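# Place matching pentomino piece into puzzle board hole

## Task

Press the loose pentomino that matches the gap in the puzzle on the wooden board flat into that gap. Every other piece in that field must stay flat inside it, and the board must stay right side up. Then release the piece so that no gripper touches the board, any of its pieces or any other loose object.

## Robot and tools

Robot: two arms, left_arm and right_arm, mounted facing each other across a table. left_arm's base sits on the +y side. The names do not tell you which side of a camera image an arm appears on. Keep the arms from colliding or pressing on each other, which stops the run. Do not push or knock anything off the table. Brief external tugs on a held part or nudges to loose objects can happen.

Frame: one shared scene frame in metres. The origin is the table centre, +z is up, and the table surface is at z = +0.020. Each gripper's fingers extend along its own +x axis and close along its y axis. The reported end_effector_position is the midpoint between the finger pads, about 3 to 4 cm behind the tips. Orientation is a quaternion written w first (qw, qx, qy, qz). Reported hand positions can be slightly wrong, more so when the arm is stretched far.

Row layout (used by every moving call): one flat list of 16 numbers covering both arms, even if only one moves. The order is left_arm x, y, z, qw, qx, qy, qz, opening, then right_arm with the same 8. Position and quaternion are absolute targets (a pose) in the scene frame, not offsets. Opening runs from -1 to 1: +1 is fully open (0.088 m), and empty fingers close fully near -0.80. Values below that add nothing. Going from open to shut takes at least about 0.5 s. To hold a part, command an opening roughly 0.07 below the current grip_measured. A smaller gap grips more gently. To keep an arm still, resend its last reported position and quaternion unchanged, plus the opening it should keep. To keep a gripper's orientation, always send the same target quaternion rather than copying the drifting reported one. A target more than 0.6 m from the arm's last reported position, along any of that gripper's axes, gets the call refused.

Tools:
- execute_actions {actions, pictures}. actions holds at most one element. An empty list just returns the state. {"rows": [[16 numbers], ...], "steps": n} runs 1 to 15 control steps of 1/30 s each, 15 if steps is omitted. Each row covers one step, and the last row repeats when there are fewer rows than steps. {"steps": n} with no rows waits up to 300 steps, counted from the previous result. pictures (boolean) turns camera images on or off; by default they are included.
- move {target, speed}. target is one 16-number row as above. The grippers travel in straight lines toward their poses and finish together, in 0.5 to 10 s. They turn the short way round. speed is in m/s, from 0.002 to 0.5, default 0.25, and rotation is capped at twice that in rad/s. The paths ignore obstacles and the other arm. Grippers may lag, wander, or overshoot the speed, especially near full reach. Opening is applied at the start. Faster motion and targets placed deeper past a contact both mean harder impacts and pushes.
- wait {seconds}: 0 to 10 s, sends nothing new.
- zoom_image {camera, region}: a closer view of the latest image from cam_head_left, cam_head_right, cam_high, cam_low, cam_left_wrist or cam_right_wrist. region is [x0, y0, x1, y1] in pixels from the top-left, at most 504 x 504.
- finished_scene {scene}: pass the current scene's number to end and grade it. This is irreversible, so the piece must already sit in place and stay there.

Controller behaviour: each step, the commanded pose is limited to within 70 mm and 16 degrees of the measured pose. Inverse kinematics then favours position over orientation. After an action ends, an arm only continues up to its last limited pose. Far targets therefore take several calls, and you should read back the result pose. Joint friction can leave a gripper short of target or slightly tilted, and tiny moves may not register. Check the pose after each move and correct any tilt. An arm blocked by an object keeps pushing until you command something else.

Results: the state line shows each arm's position, quaternion and linear and angular velocities. It also gives grip_measured, which is the finger gap on the command scale. It can be off by about 1 mm, and reads up to about 3 mm too narrow while squeezing. grip_effort_n is motor effort in newtons; negative means closing. It is not pad force and stays non-zero at rest from friction. "Hand target" is the pose the controller is currently driving toward. "pose unreachable" means a clearance check changed or blocked that arm's command, and HELD marks the steps where this happened. A move adds a "move:" line with its ending: done, off_target, moving, held or fault. If only one arm is named there, the other finished normally. limits=paced means the sent pose was clipped. limits=held means some steps were blocked, after which the arm can jump faster than speed. The move result also gives each gripper's distance from its target. Camera calibration (K, distortion, world-to-camera transform) is listed at the start. Changes appear in results with pictures, and wrist cameras follow their hands.

Hazards: joint load limits (N m) are waist 16.8, shoulder 20.8, elbow 20.8, wrist pitch 5.49, wrist yaw 5.47, wrist roll 5.13. Exceeding one freezes that arm for 10 s. A held object's weight adds to the load. Joint ranges (rad) are waist ±3.054, shoulder 0 to 3.142, elbow 0 to 2.356, wrist pitch ±1.571, wrist yaw ±1.571, wrist roll ±3.142. Holding loads heats motors. A MOTOR HOT line appears at 50 °C. At 95 °C an OVER-TEMPERATURE FAULT holds the arm, and the arm may go limp if it does not cool. Pad force caps at about 34 to 49 N, and parts thinner than 3 mm get less. Avoid drops, slips, slams and hard presses. Lower the piece gently and level into the hole, open, and lift clear before ending.

Each tool is called after "Emit:" as a command line: name --argument value for each argument, lists and objects as JSON in quotes; but a table of rows of numbers goes row by row, as --pt "numbers of a row", without its own name.

## Session

Emit:
execute_actions --actions '[]'

Scene clock: 0.00 s of 3950.00 s.
left_arm: end_effector_position=(+0.0494, +0.1449, +0.1488) grip_measured=+0.982 grip_effort_n=n/a end_effector_quat_wxyz=(+0.659, +0.121, +0.164, -0.725) end_effector_velocity=(+0.001, +0.001, -0.001) end_effector_angular_velocity=(+0.008, -0.001, +0.015) | right_arm: end_effector_position=(+0.1723, -0.2371, +0.4097) grip_measured=+1.000 grip_effort_n=n/a end_effector_quat_wxyz=(+0.727, +0.020, -0.016, +0.686) end_effector_velocity=(-0.002, -0.000, -0.004) end_effector_angular_velocity=(-0.012, +0.008, +0.010)
Joint positions: left_arm=[-0.097  1.113  0.185  0.447  0.566  0.188  0.087] | right_arm=[-0.005  0.859  0.655  0.253 -0.003  0.007  0.088]
Joint velocities: left_arm=[-0.007 -0.007 -0.002 -0.007 -0.022 -0.007  0.   ] | right_arm=[ 0.002 -0.002 -0.007 -0.007 -0.007  0.007  0.   ]
Motor temperatures (°C, as the motors report them): left_arm=[26 26 27 25 25 28] | right_arm=[26 27 27 28 26 26]
Heat: left arm: hottest wrist roll 28 °C (+0.0 °C/min); right arm: hottest wrist pitch 28 °C (+0.0 °C/min).
Hand target (left_arm): +0.049, +0.145, +0.149; +0.659, +0.121, +0.164, -0.725
Hand target (right_arm): +0.172, -0.237, +0.410; +0.727, +0.020, -0.016, +0.686

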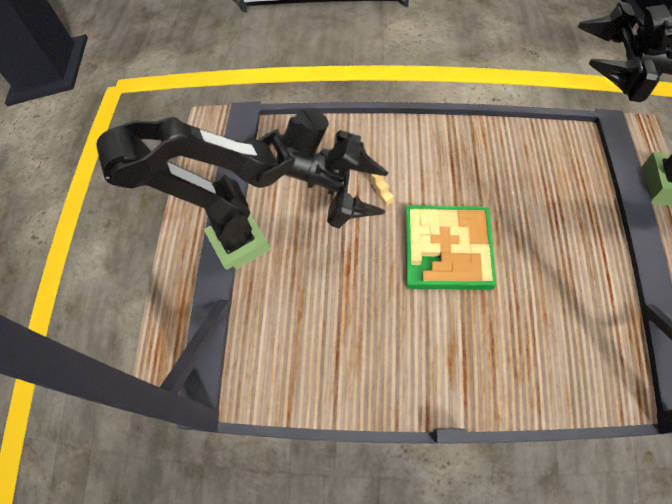

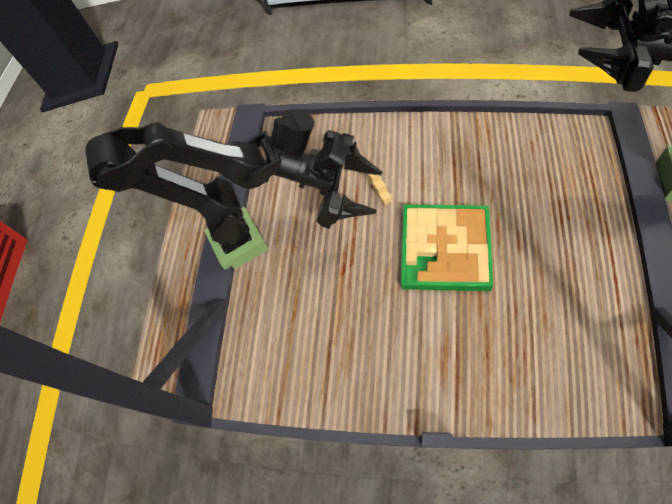

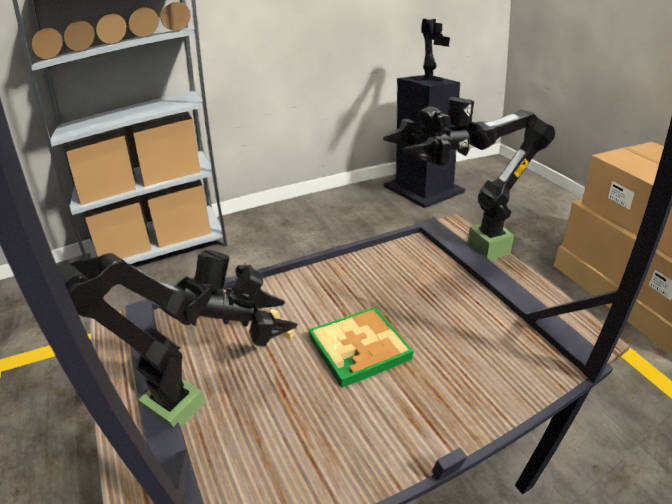

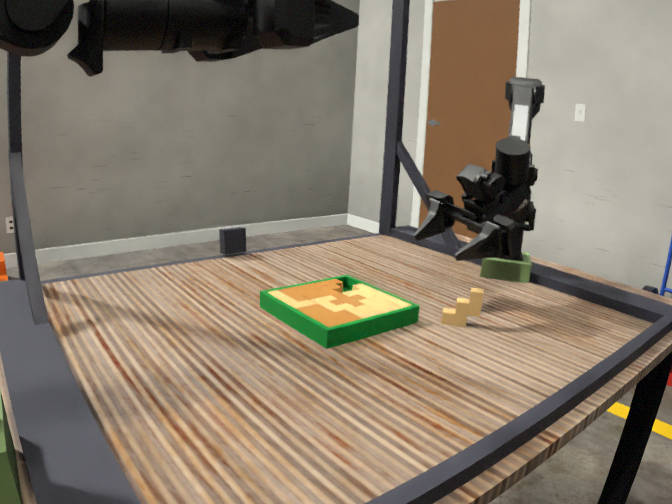

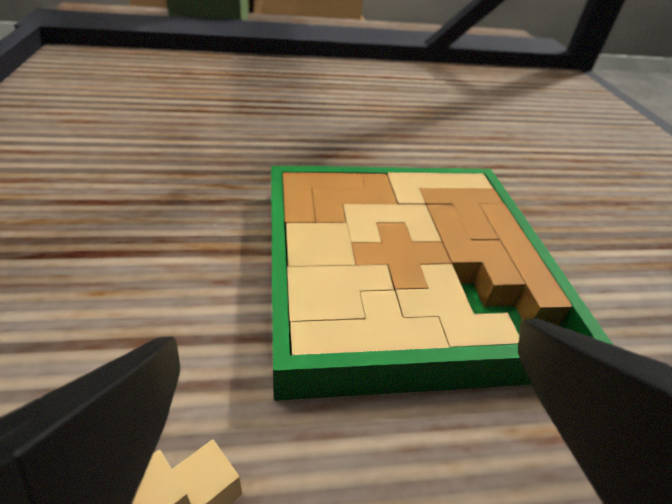

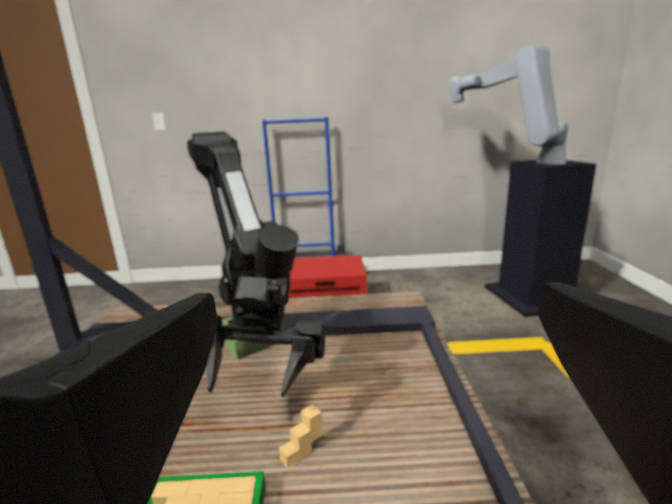

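Emit:
move --target '[0.05,0.12,0.22,0.5,0.5,0.5,-0.5,1,0.172,-0.237,0.41,0.727,0.02,-0.016,0.686,1]'

Emit:
zoom_image --camera "cam_head_right" --region '[340,150,520,300]'

Scene clock: 6.77 s of 3950.00 s.
left_arm: end_effector_position=(+0.0497, +0.1219, +0.2209) grip_measured=+0.982 grip_effort_n=-1.6 end_effector_quat_wxyz=(+0.498, +0.495, +0.500, -0.507) end_effector_velocity=(-0.002, +0.004, +0.002) end_effector_angular_velocity=(+0.028, -0.001, +0.000) | right_arm: end_effector_position=(+0.1723, -0.2371, +0.4097) grip_measured=+1.000 grip_effort_n=-1.2 end_effector_quat_wxyz=(+0.727, +0.020, -0.016, +0.686) end_effector_velocity=(-0.000, +0.001, -0.004) end_effector_angular_velocity=(-0.023, -0.021, +0.004)
Joint positions: left_arm=[-0.395  1.691  1.51  -1.382  0.016  0.216  0.087] | right_arm=[-0.005  0.859  0.655  0.253 -0.003  0.007  0.088]
Joint velocities: left_arm=[-0.007  0.007  0.017 -0.037 -0.007 -0.007 -0.   ] | right_arm=[-0.002  0.002  0.002 -0.022 -0.007 -0.022  0.   ]
Motor temperatures (°C, as the motors report them): left_arm=[26 26 28 26 25 28] | right_arm=[26 27 28 29 26 26]
Heat: left arm: hottest elbow 28 °C (+0.0 °C/min); right arm: hottest wrist pitch 29 °C (+8.9 °C/min).
Hand target (left_arm): +0.050, +0.120, +0.220; +0.497, +0.498, +0.501, -0.503
Hand target (right_arm): +0.172, -0.237, +0.410; +0.727, +0.020, -0.016, +0.686
Off the commanded pose (left_arm): 0.002 m, 1 deg.
Off the commanded pose (right_arm): 0.000 m, 0 deg.
After step 90, 0.90 s passed at rest.
move: done
camera_calibration (this result's frames):
cam_left_wrist: T_world_to_cam=[[-0.996969, 0.0509206, 0.0588281, 0.0386635], [0.0665653, 0.94968, 0.306066, -0.153289], [-0.0402828, 0.309054, -0.950191, 0.253572], [0, 0, 0, 1]] pos_world=[0.0589647, 0.0652392, 0.285584]

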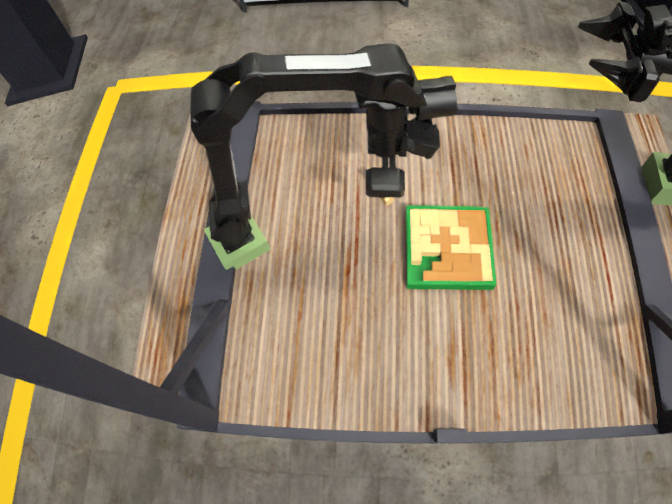

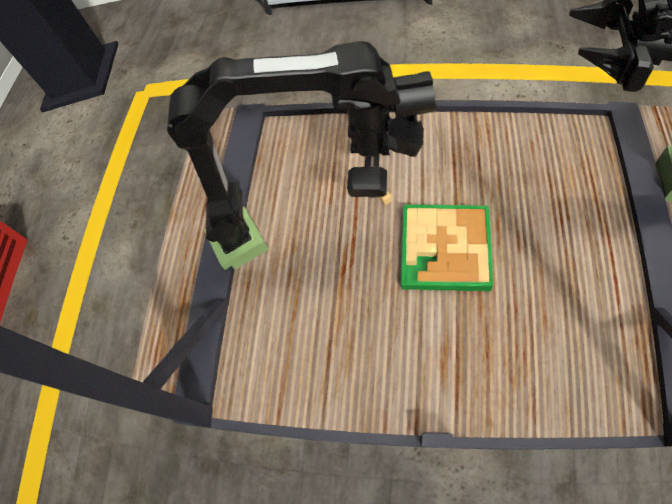

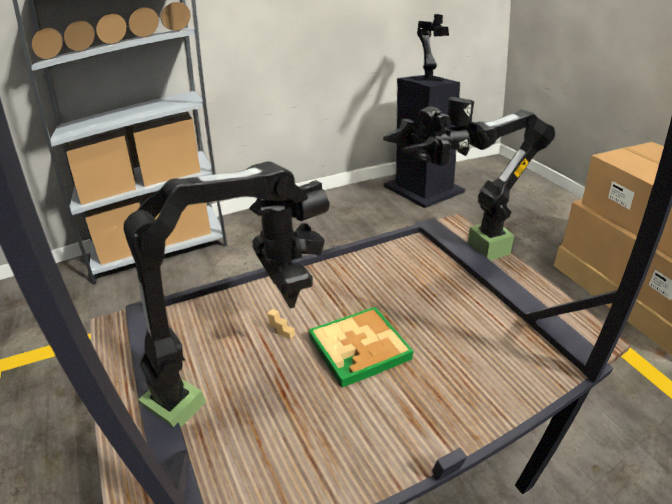

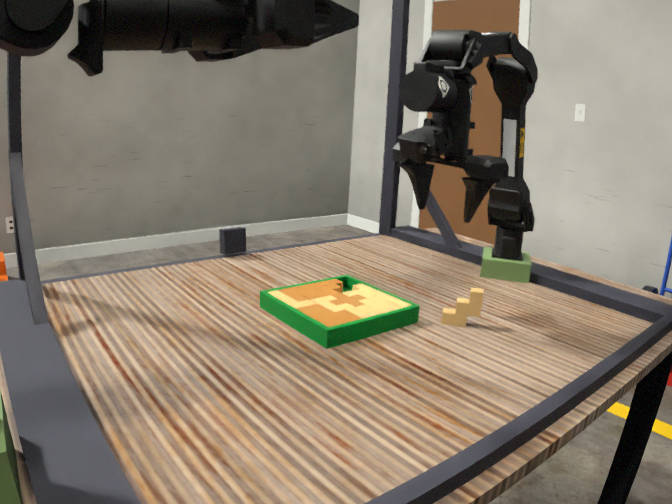

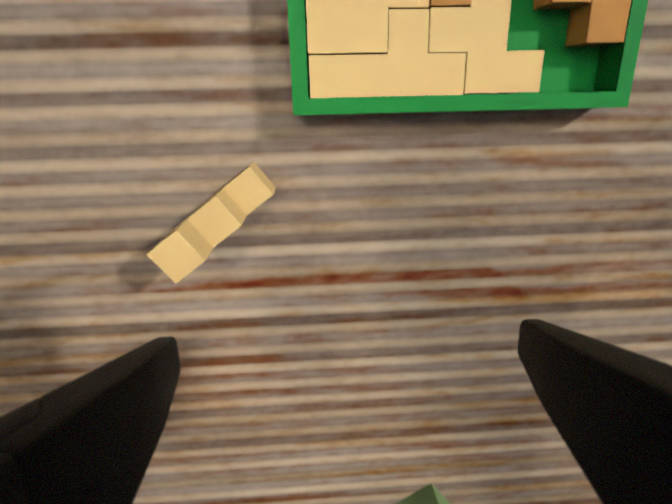

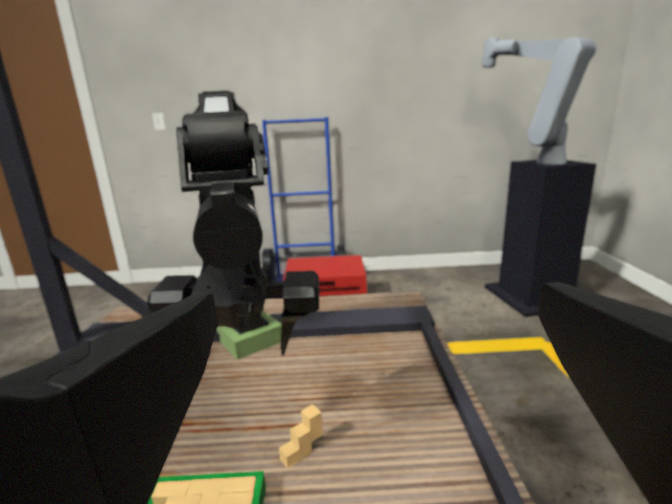

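Region (340, 150, 520, 300) of cam_head_right's 672x504 image, scaled by 2.800, with more detail than that image has.

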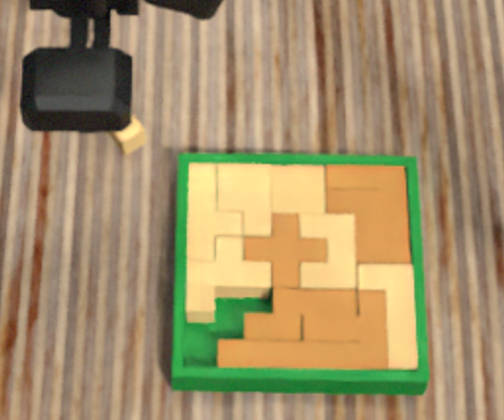

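Emit:
move --target '[0.09,0.16,0.105,0.5,0.5,0.5,-0.5,-1,0.172,-0.237,0.41,0.727,0.02,-0.016,0.686,1]'

Scene clock: 11.80 s of 3950.00 s.
left_arm: end_effector_position=(+0.0899, +0.1549, +0.1108) grip_measured=-0.816 grip_effort_n=-83.5 end_effector_quat_wxyz=(+0.506, +0.496, +0.495, -0.503) end_effector_velocity=(-0.001, +0.007, -0.003) end_effector_angular_velocity=(+0.023, +0.002, +0.025) | right_arm: end_effector_position=(+0.1723, -0.2371, +0.4097) grip_measured=+1.000 grip_effort_n=-0.2 end_effector_quat_wxyz=(+0.727, +0.020, -0.016, +0.686) end_effector_velocity=(-0.003, -0.001, +0.003) end_effector_angular_velocity=(+0.012, -0.009, +0.019)
Joint positions: left_arm=[-0.238  1.674  1.044 -0.921  0.004  0.367  0.   ] | right_arm=[-0.005  0.859  0.655  0.253 -0.003  0.007  0.088]
Joint velocities: left_arm=[ 0.002 -0.002 -0.017 -0.007 -0.007 -0.022  0.   ] | right_arm=[-0.002 -0.007 -0.002  0.007 -0.022 -0.007  0.   ]
Motor temperatures (°C, as the motors report them): left_arm=[26 27 29 26 25 28] | right_arm=[26 27 29 29 26 26]
Heat: left arm: hottest elbow 29 °C (+5.1 °C/min); right arm: hottest elbow 29 °C (+5.1 °C/min).
Hand target (left_arm): +0.090, +0.159, +0.105; +0.500, +0.500, +0.500, -0.500
Hand target (right_arm): +0.172, -0.237, +0.410; +0.727, +0.020, -0.016, +0.686
Off the commanded pose (left_arm): 0.008 m, 1 deg.
Off the commanded pose (right_arm): 0.000 m, 0 deg.
After step 90, 0.93 s passed at rest.
move: done
camera_calibration (this result's frames):
cam_left_wrist: T_world_to_cam=[[-0.998142, 0.0447411, 0.0413593, 0.0865672], [0.0550764, 0.95284, 0.298433, -0.152146], [-0.0260566, 0.300156, -0.953534, 0.140818], [0, 0, 0, 1]] pos_world=[0.0984552, 0.0988306, 0.1761]

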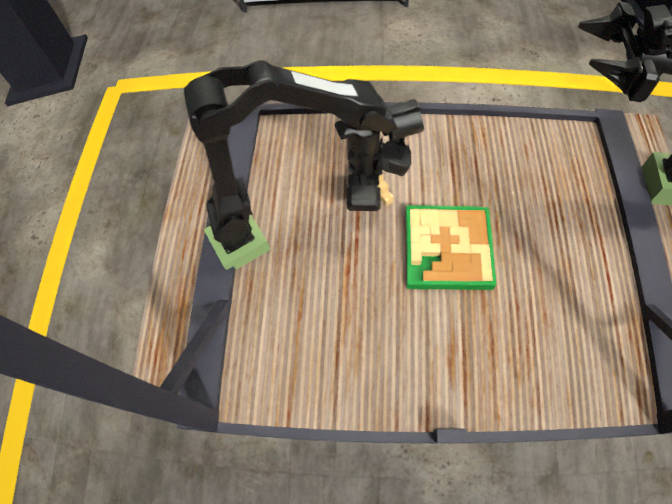

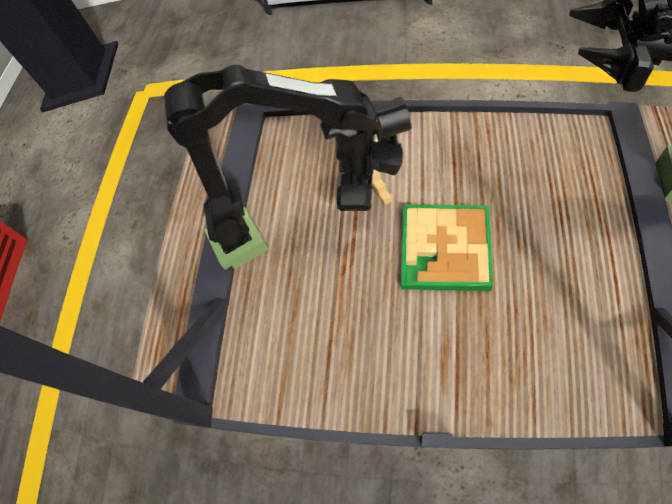

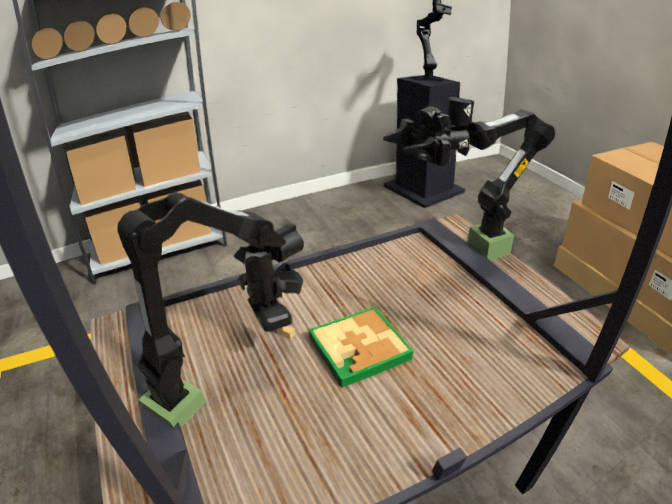

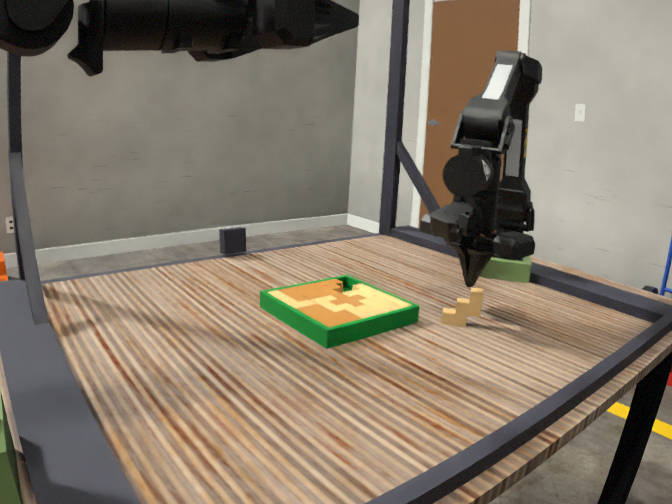

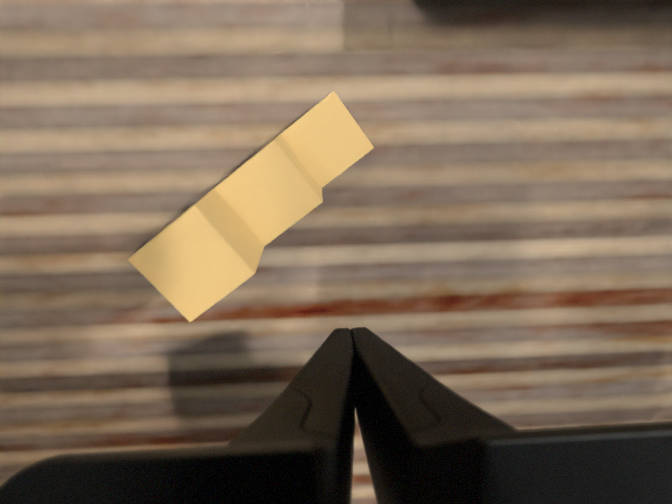

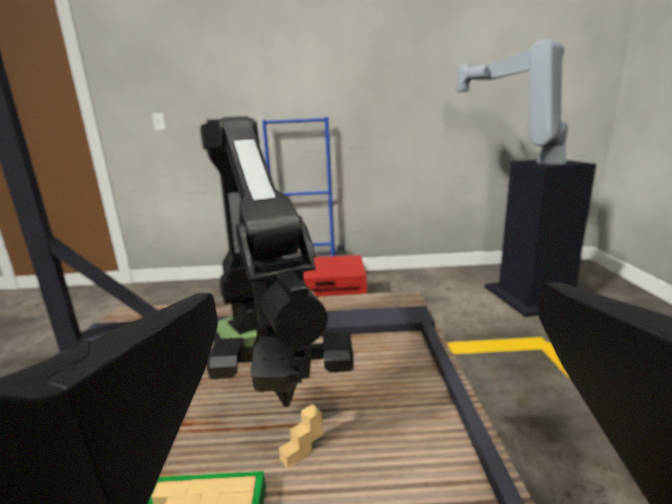

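Top cell is near (0.128, 0.132). Tipping the piece over.

Emit:
move --target '[0.102,0.16,0.094,0.5,0.5,0.5,-0.5,-1,0.172,-0.237,0.41,0.727,0.02,-0.016,0.686,1]'

Emit:
move --target '[0.138,0.112,0.097,0.5,0.5,0.5,-0.5,-1,0.172,-0.237,0.41,0.727,0.02,-0.016,0.686,1]' --speed 0.04

Emit:
move --target '[0.138,0.105,0.13,0.5,0.5,0.5,-0.5,1,0.172,-0.237,0.41,0.727,0.02,-0.016,0.686,1]'

Scene clock: 15.20 s of 3950.00 s.
left_arm: end_effector_position=(+0.1019, +0.1553, +0.1006) grip_measured=-0.816 grip_effort_n=-83.5 end_effector_quat_wxyz=(+0.507, +0.495, +0.493, -0.504) end_effector_velocity=(-0.001, +0.002, -0.001) end_effector_angular_velocity=(+0.008, +0.012, +0.010) | right_arm: end_effector_position=(+0.1723, -0.2371, +0.4097) grip_measured=+1.000 grip_effort_n=-1.2 end_effector_quat_wxyz=(+0.727, +0.020, -0.016, +0.686) end_effector_velocity=(-0.002, +0.002, -0.003) end_effector_angular_velocity=(-0.014, -0.022, +0.018)
Joint positions: left_arm=[-0.199  1.703  1.032 -0.878  0.004  0.406  0.   ] | right_arm=[-0.005  0.859  0.655  0.253 -0.003  0.007  0.088]
Joint velocities: left_arm=[ 0.002  0.002 -0.002 -0.007  0.007 -0.007  0.   ] | right_arm=[-0.002  0.007  0.002 -0.007 -0.022 -0.022  0.   ]
Motor temperatures (°C, as the motors report them): left_arm=[26 27 29 26 25 28] | right_arm=[26 27 30 30 26 26]
Heat: left arm: hottest elbow 29 °C (+3.9 °C/min); right arm: hottest elbow 30 °C (+7.9 °C/min).
Hand target (left_arm): +0.102, +0.160, +0.094; +0.500, +0.500, +0.500, -0.500
Hand target (right_arm): +0.172, -0.237, +0.410; +0.727, +0.020, -0.016, +0.686
Off the commanded pose (left_arm): 0.008 m, 1 deg.
Off the commanded pose (right_arm): 0.000 m, 0 deg.
move: done
camera_calibration (this result's frames):
cam_left_wrist: T_world_to_cam=[[-0.998228, 0.0448531, 0.0391148, 0.0991462], [0.0544401, 0.953732, 0.295687, -0.15], [-0.0240426, 0.297292, -0.954484, 0.131588], [0, 0, 0, 1]] pos_world=[0.1103, 0.0994931, 0.166074]

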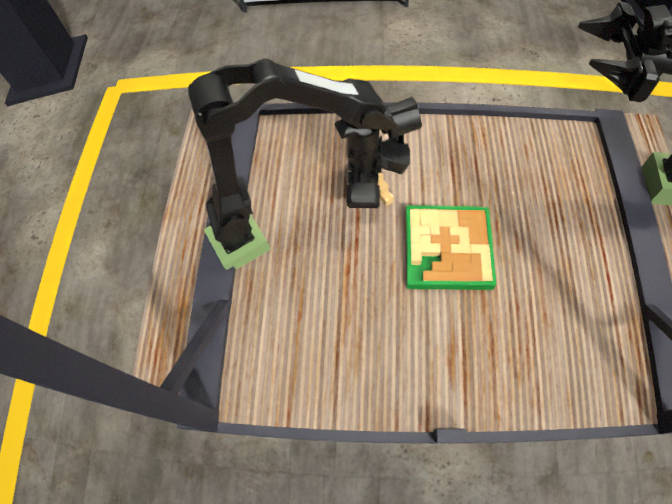

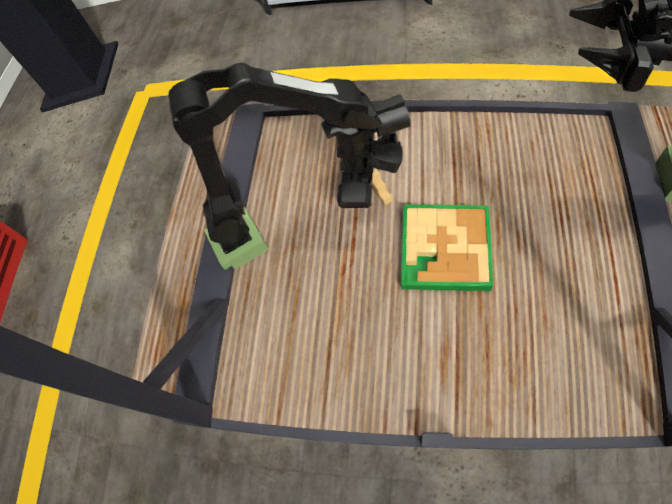

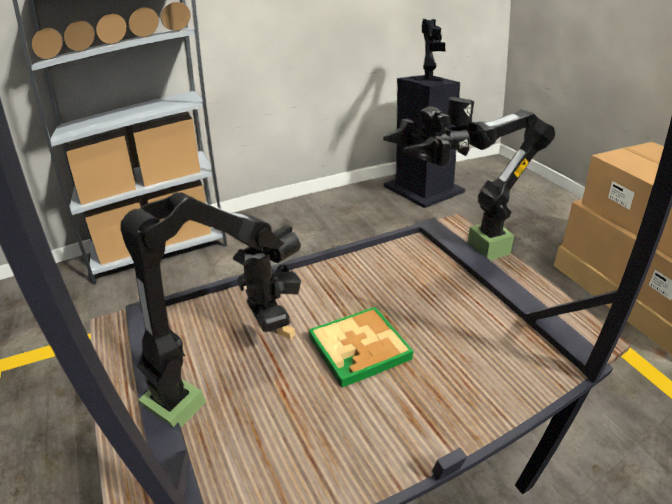

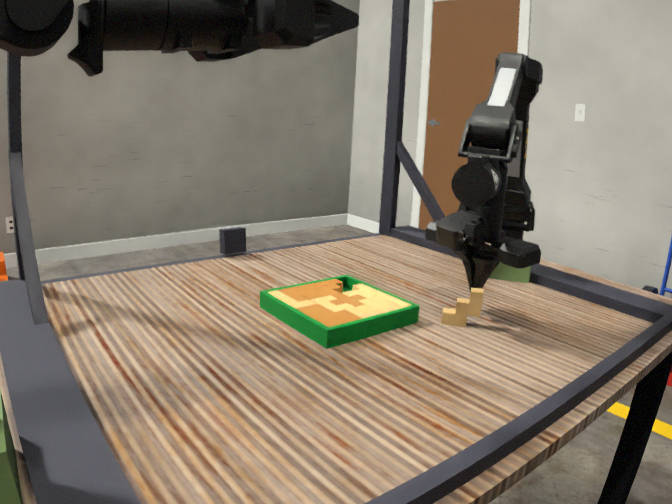

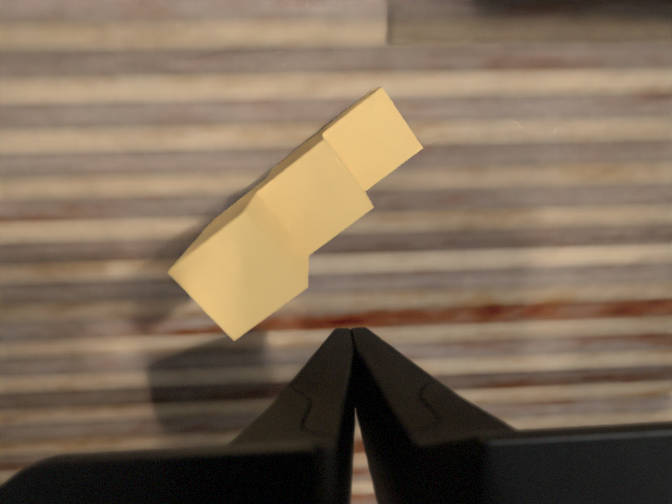

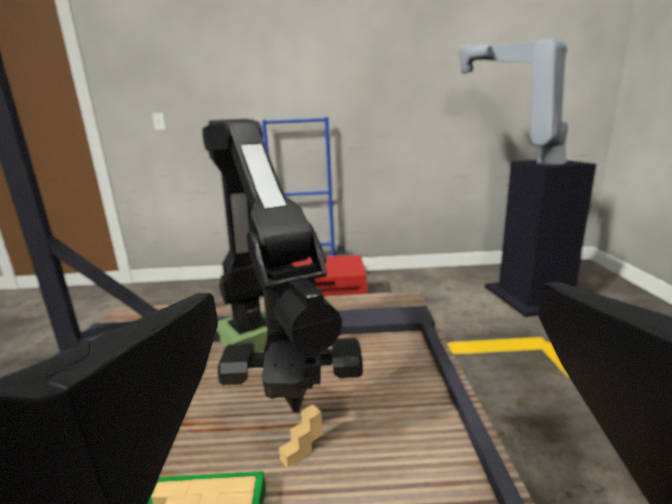

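Scene clock: 16.93 s of 3950.00 s.
left_arm: end_effector_position=(+0.1352, +0.1123, +0.1001) grip_measured=-0.816 grip_effort_n=-83.5 end_effector_quat_wxyz=(+0.503, +0.497, +0.498, -0.502) end_effector_velocity=(+0.001, -0.001, +0.001) end_effector_angular_velocity=(+0.005, -0.005, +0.005) | right_arm: end_effector_position=(+0.1723, -0.2371, +0.4097) grip_measured=+1.000 grip_effort_n=-0.7 end_effector_quat_wxyz=(+0.727, +0.020, -0.016, +0.686) end_effector_velocity=(-0.000, -0.000, -0.002) end_effector_angular_velocity=(-0.008, -0.007, +0.005)
Joint positions: left_arm=[-0.159  1.901  1.281 -0.941  0.004  0.446  0.   ] | right_arm=[-0.005  0.859  0.655  0.253 -0.003  0.007  0.088]
Joint velocities: left_arm=[-0.002  0.007  0.012 -0.007 -0.007 -0.007  0.   ] | right_arm=[-0.002 -0.002 -0.002 -0.007 -0.007 -0.007  0.   ]
Motor temperatures (°C, as the motors report them): left_arm=[26 27 29 26 25 28] | right_arm=[26 27 30 30 26 26]
Heat: left arm: hottest elbow 29 °C (+3.5 °C/min); right arm: hottest elbow 30 °C (+7.1 °C/min).
Hand target (left_arm): +0.138, +0.112, +0.097; +0.500, +0.500, +0.500, -0.500
Hand target (right_arm): +0.172, -0.237, +0.410; +0.727, +0.020, -0.016, +0.686
Off the commanded pose (left_arm): 0.004 m, 1 deg.
Off the commanded pose (right_arm): 0.000 m, 0 deg.
move: done
camera_calibration (this result's frames):
cam_left_wrist: T_world_to_cam=[[-0.998015, 0.0443198, 0.0447328, 0.133856], [0.0559634, 0.949927, 0.307419, -0.111602], [-0.0288682, 0.309312, -0.950522, 0.143644], [0, 0, 0, 1]] pos_world=[0.143983, 0.0556505, 0.164858]

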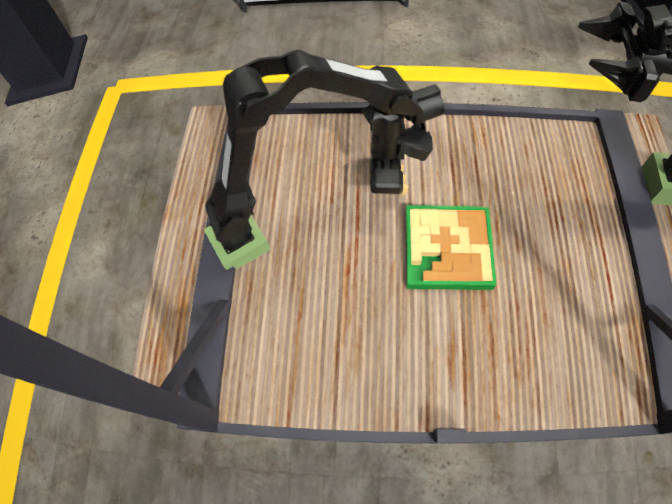

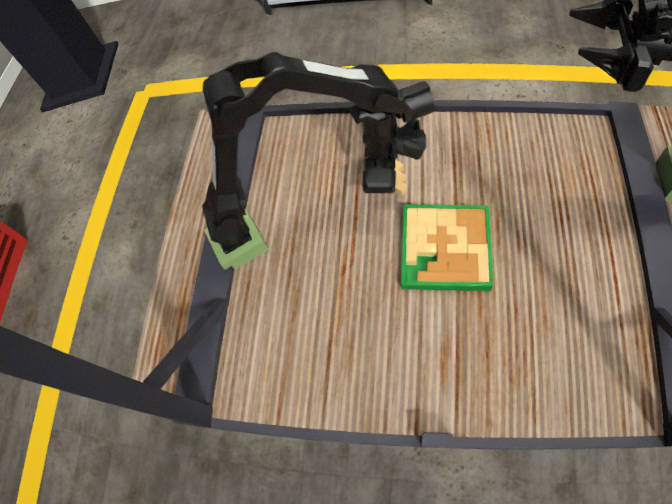

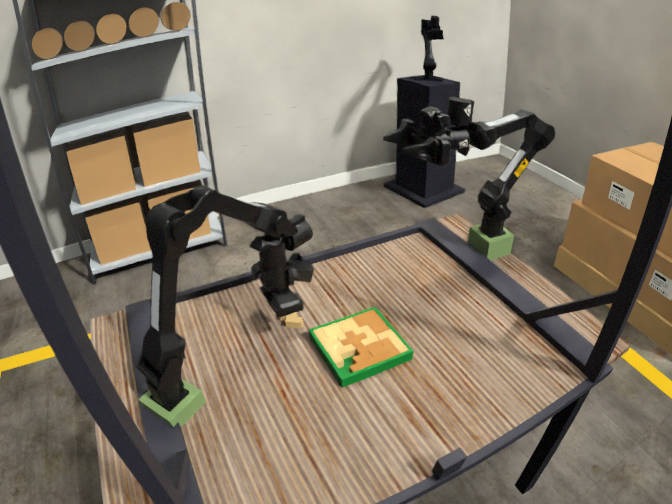

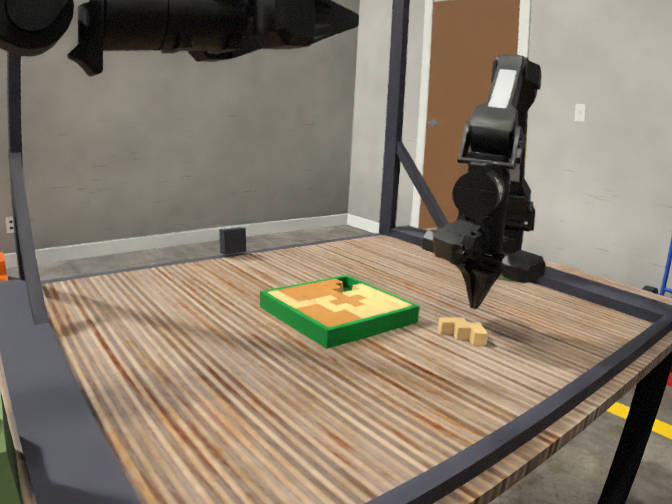

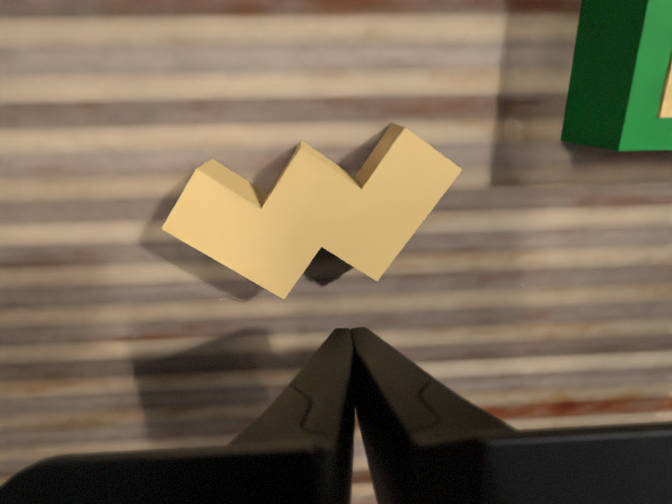

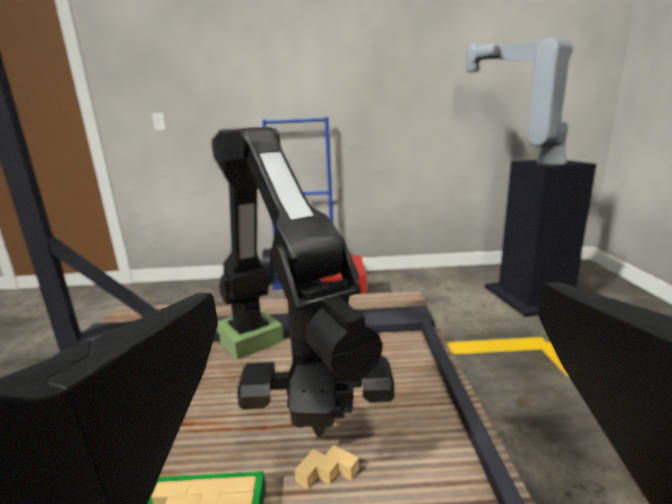

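Scene clock: 17.80 s of 3950.00 s.
left_arm: end_effector_position=(+0.1376, +0.1074, +0.1272) grip_measured=+0.977 grip_effort_n=14.7 end_effector_quat_wxyz=(+0.497, +0.499, +0.504, -0.500) end_effector_velocity=(-0.001, +0.002, +0.003) end_effector_angular_velocity=(+0.014, -0.001, +0.005) | right_arm: end_effector_position=(+0.1723, -0.2371, +0.4097) grip_measured=+1.000 grip_effort_n=-0.7 end_effector_quat_wxyz=(+0.727, +0.020, -0.016, +0.686) end_effector_velocity=(+0.002, +0.000, -0.001) end_effector_angular_velocity=(-0.008, -0.006, -0.010)
Joint positions: left_arm=[-0.159  1.901  1.394 -1.071  0.004  0.446  0.087] | right_arm=[-0.005  0.859  0.655  0.253 -0.003  0.007  0.088]
Joint velocities: left_arm=[-0.002 -0.002  0.007 -0.022 -0.007 -0.007  0.001] | right_arm=[-0.002  0.002  0.002 -0.007  0.007 -0.007  0.   ]
Motor temperatures (°C, as the motors report them): left_arm=[26 28 29 26 25 28] | right_arm=[26 27 30 30 26 26]
Heat: left arm: hottest elbow 29 °C (+3.4 °C/min); right arm: hottest elbow 30 °C (+6.7 °C/min).
Hand target (left_arm): +0.138, +0.105, +0.130; +0.500, +0.500, +0.500, -0.500
Hand target (right_arm): +0.172, -0.237, +0.410; +0.727, +0.020, -0.016, +0.686
Off the commanded pose (left_arm): 0.004 m, 1 deg.
Off the commanded pose (right_arm): 0.000 m, 0 deg.
move: done
camera_calibration (this result's frames):
cam_left_wrist: T_world_to_cam=[[-0.997662, 0.043583, 0.0526445, 0.134229], [0.0582465, 0.94517, 0.321343, -0.116985], [-0.0357529, 0.323658, -0.945498, 0.169729], [0, 0, 0, 1]] pos_world=[0.146797, 0.0497859, 0.191005]

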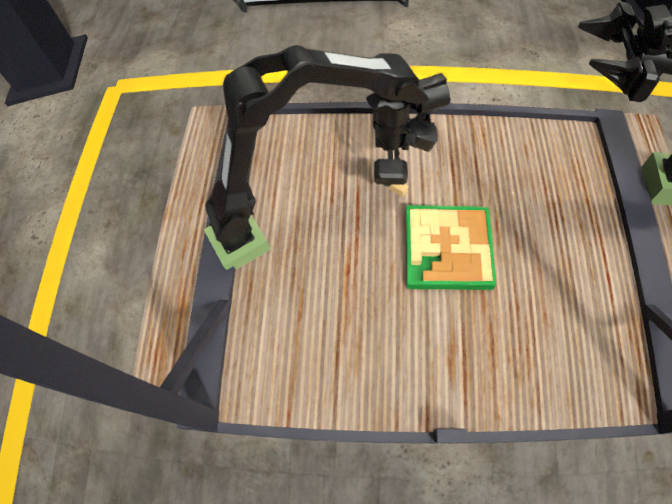

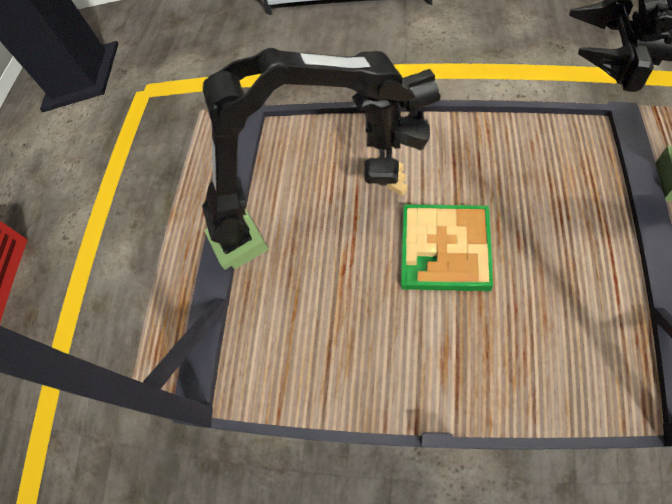

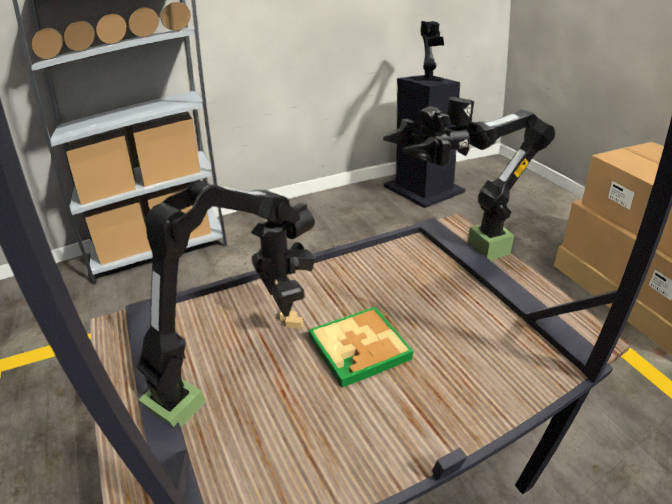

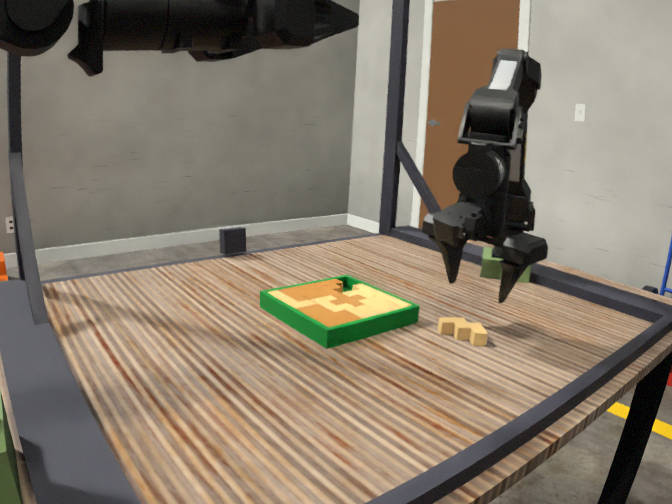

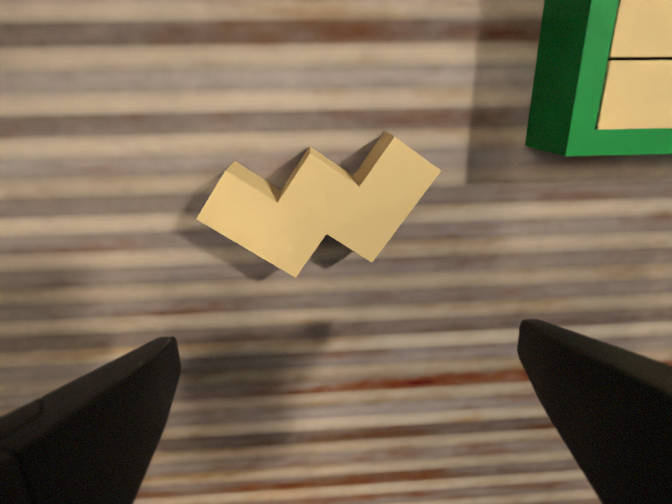

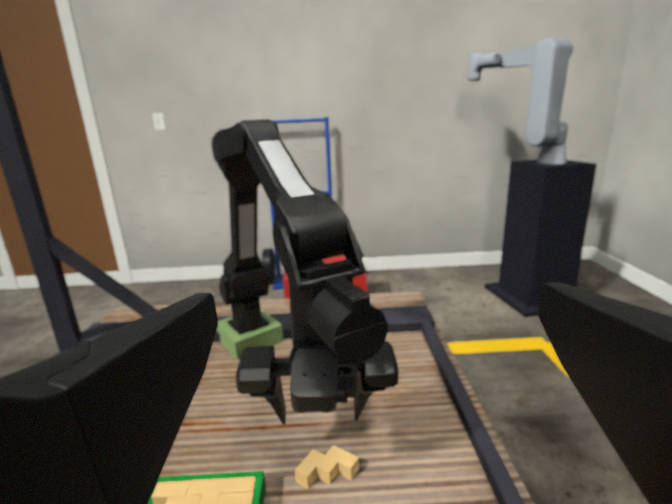

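Emit:
move --target '[0.152,0.089,0.08,0.678,0.2,0.678,-0.2,0.33,0.172,-0.237,0.41,0.727,0.02,-0.016,0.686,1]'

Scene clock: 23.67 s of 3950.00 s.
left_arm: end_effector_position=(+0.1511, +0.0858, +0.0872) grip_measured=+0.333 grip_effort_n=-17.4 end_effector_quat_wxyz=(+0.681, +0.198, +0.673, -0.210) end_effector_velocity=(-0.001, +0.002, -0.001) end_effector_angular_velocity=(+0.014, -0.001, +0.020) | right_arm: end_effector_position=(+0.1723, -0.2371, +0.4097) grip_measured=+1.000 grip_effort_n=-0.7 end_effector_quat_wxyz=(+0.727, +0.020, -0.016, +0.686) end_effector_velocity=(-0.002, +0.001, -0.006) end_effector_angular_velocity=(-0.018, -0.022, +0.018)
Joint positions: left_arm=[-0.151  2.02   1.395 -0.927  0.004 -0.531  0.055] | right_arm=[-0.005  0.859  0.655  0.253 -0.003  0.007  0.088]
Joint velocities: left_arm=[-0.002  0.002 -0.002 -0.007 -0.007 -0.022 -0.   ] | right_arm=[-0.002  0.002 -0.007 -0.007 -0.022 -0.022  0.   ]
Motor temperatures (°C, as the motors report them): left_arm=[26 29 30 26 25 28] | right_arm=[26 27 31 31 26 26]
Heat: left arm: hottest elbow 30 °C (+5.1 °C/min); right arm: hottest elbow 31 °C (+7.6 °C/min).
Hand target (left_arm): +0.152, +0.089, +0.080; +0.678, +0.200, +0.678, -0.200
Hand target (right_arm): +0.172, -0.237, +0.410; +0.727, +0.020, -0.016, +0.686
Off the commanded pose (left_arm): 0.008 m, 1 deg.
Off the commanded pose (right_arm): 0.000 m, 0 deg.
After step 90, 0.40 s passed at rest.
move: done
camera_calibration (this result's frames):
cam_left_wrist: T_world_to_cam=[[-0.589549, -0.805659, 0.0578414, 0.161516], [-0.758919, 0.577016, 0.301819, 0.0722757], [-0.276539, 0.13404, -0.951609, 0.192656], [0, 0, 0, 1]] pos_world=[0.20335, 0.0625986, 0.152177]

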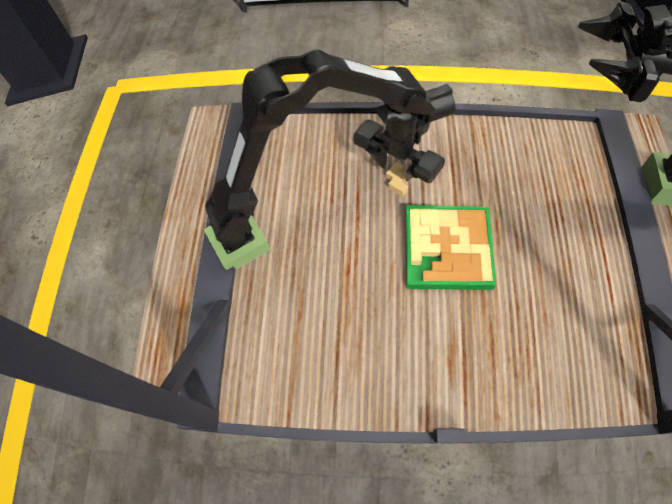

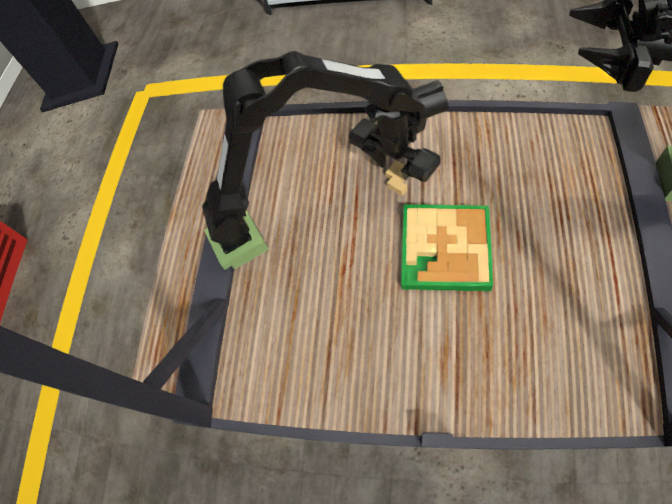

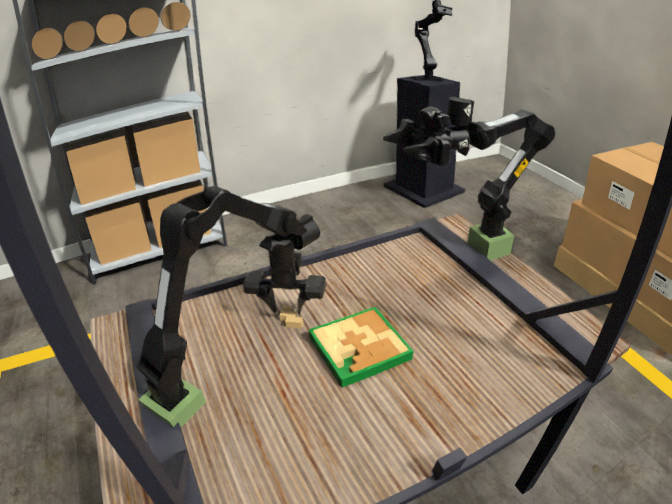

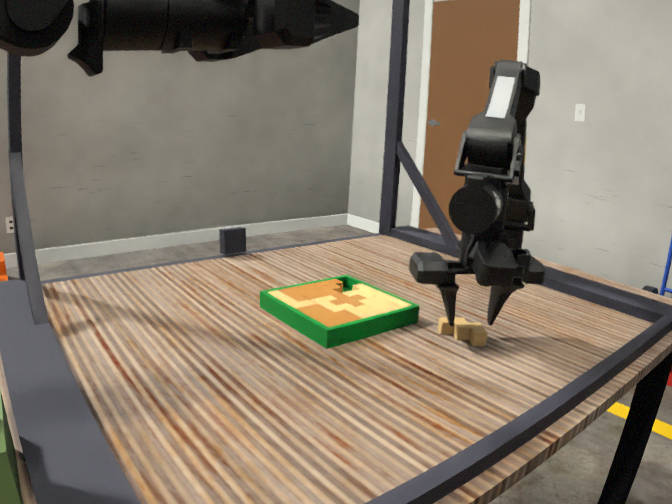

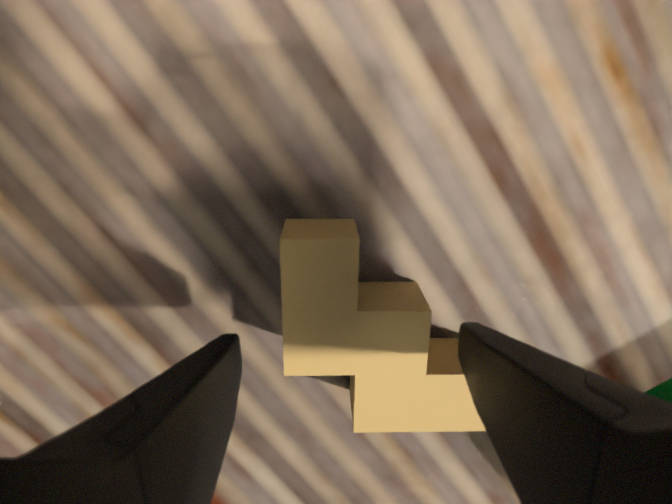

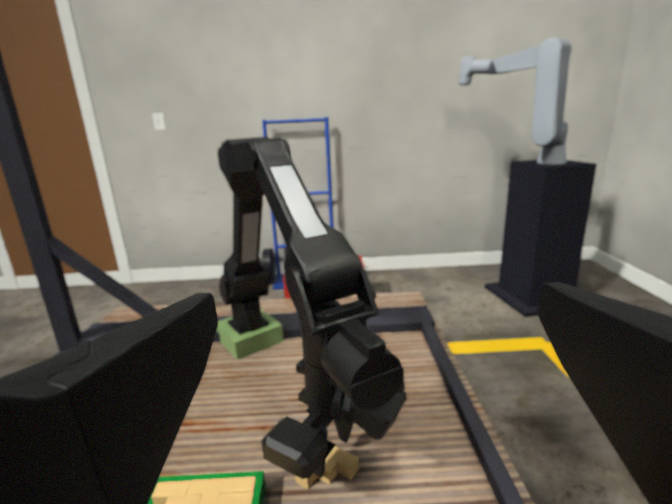

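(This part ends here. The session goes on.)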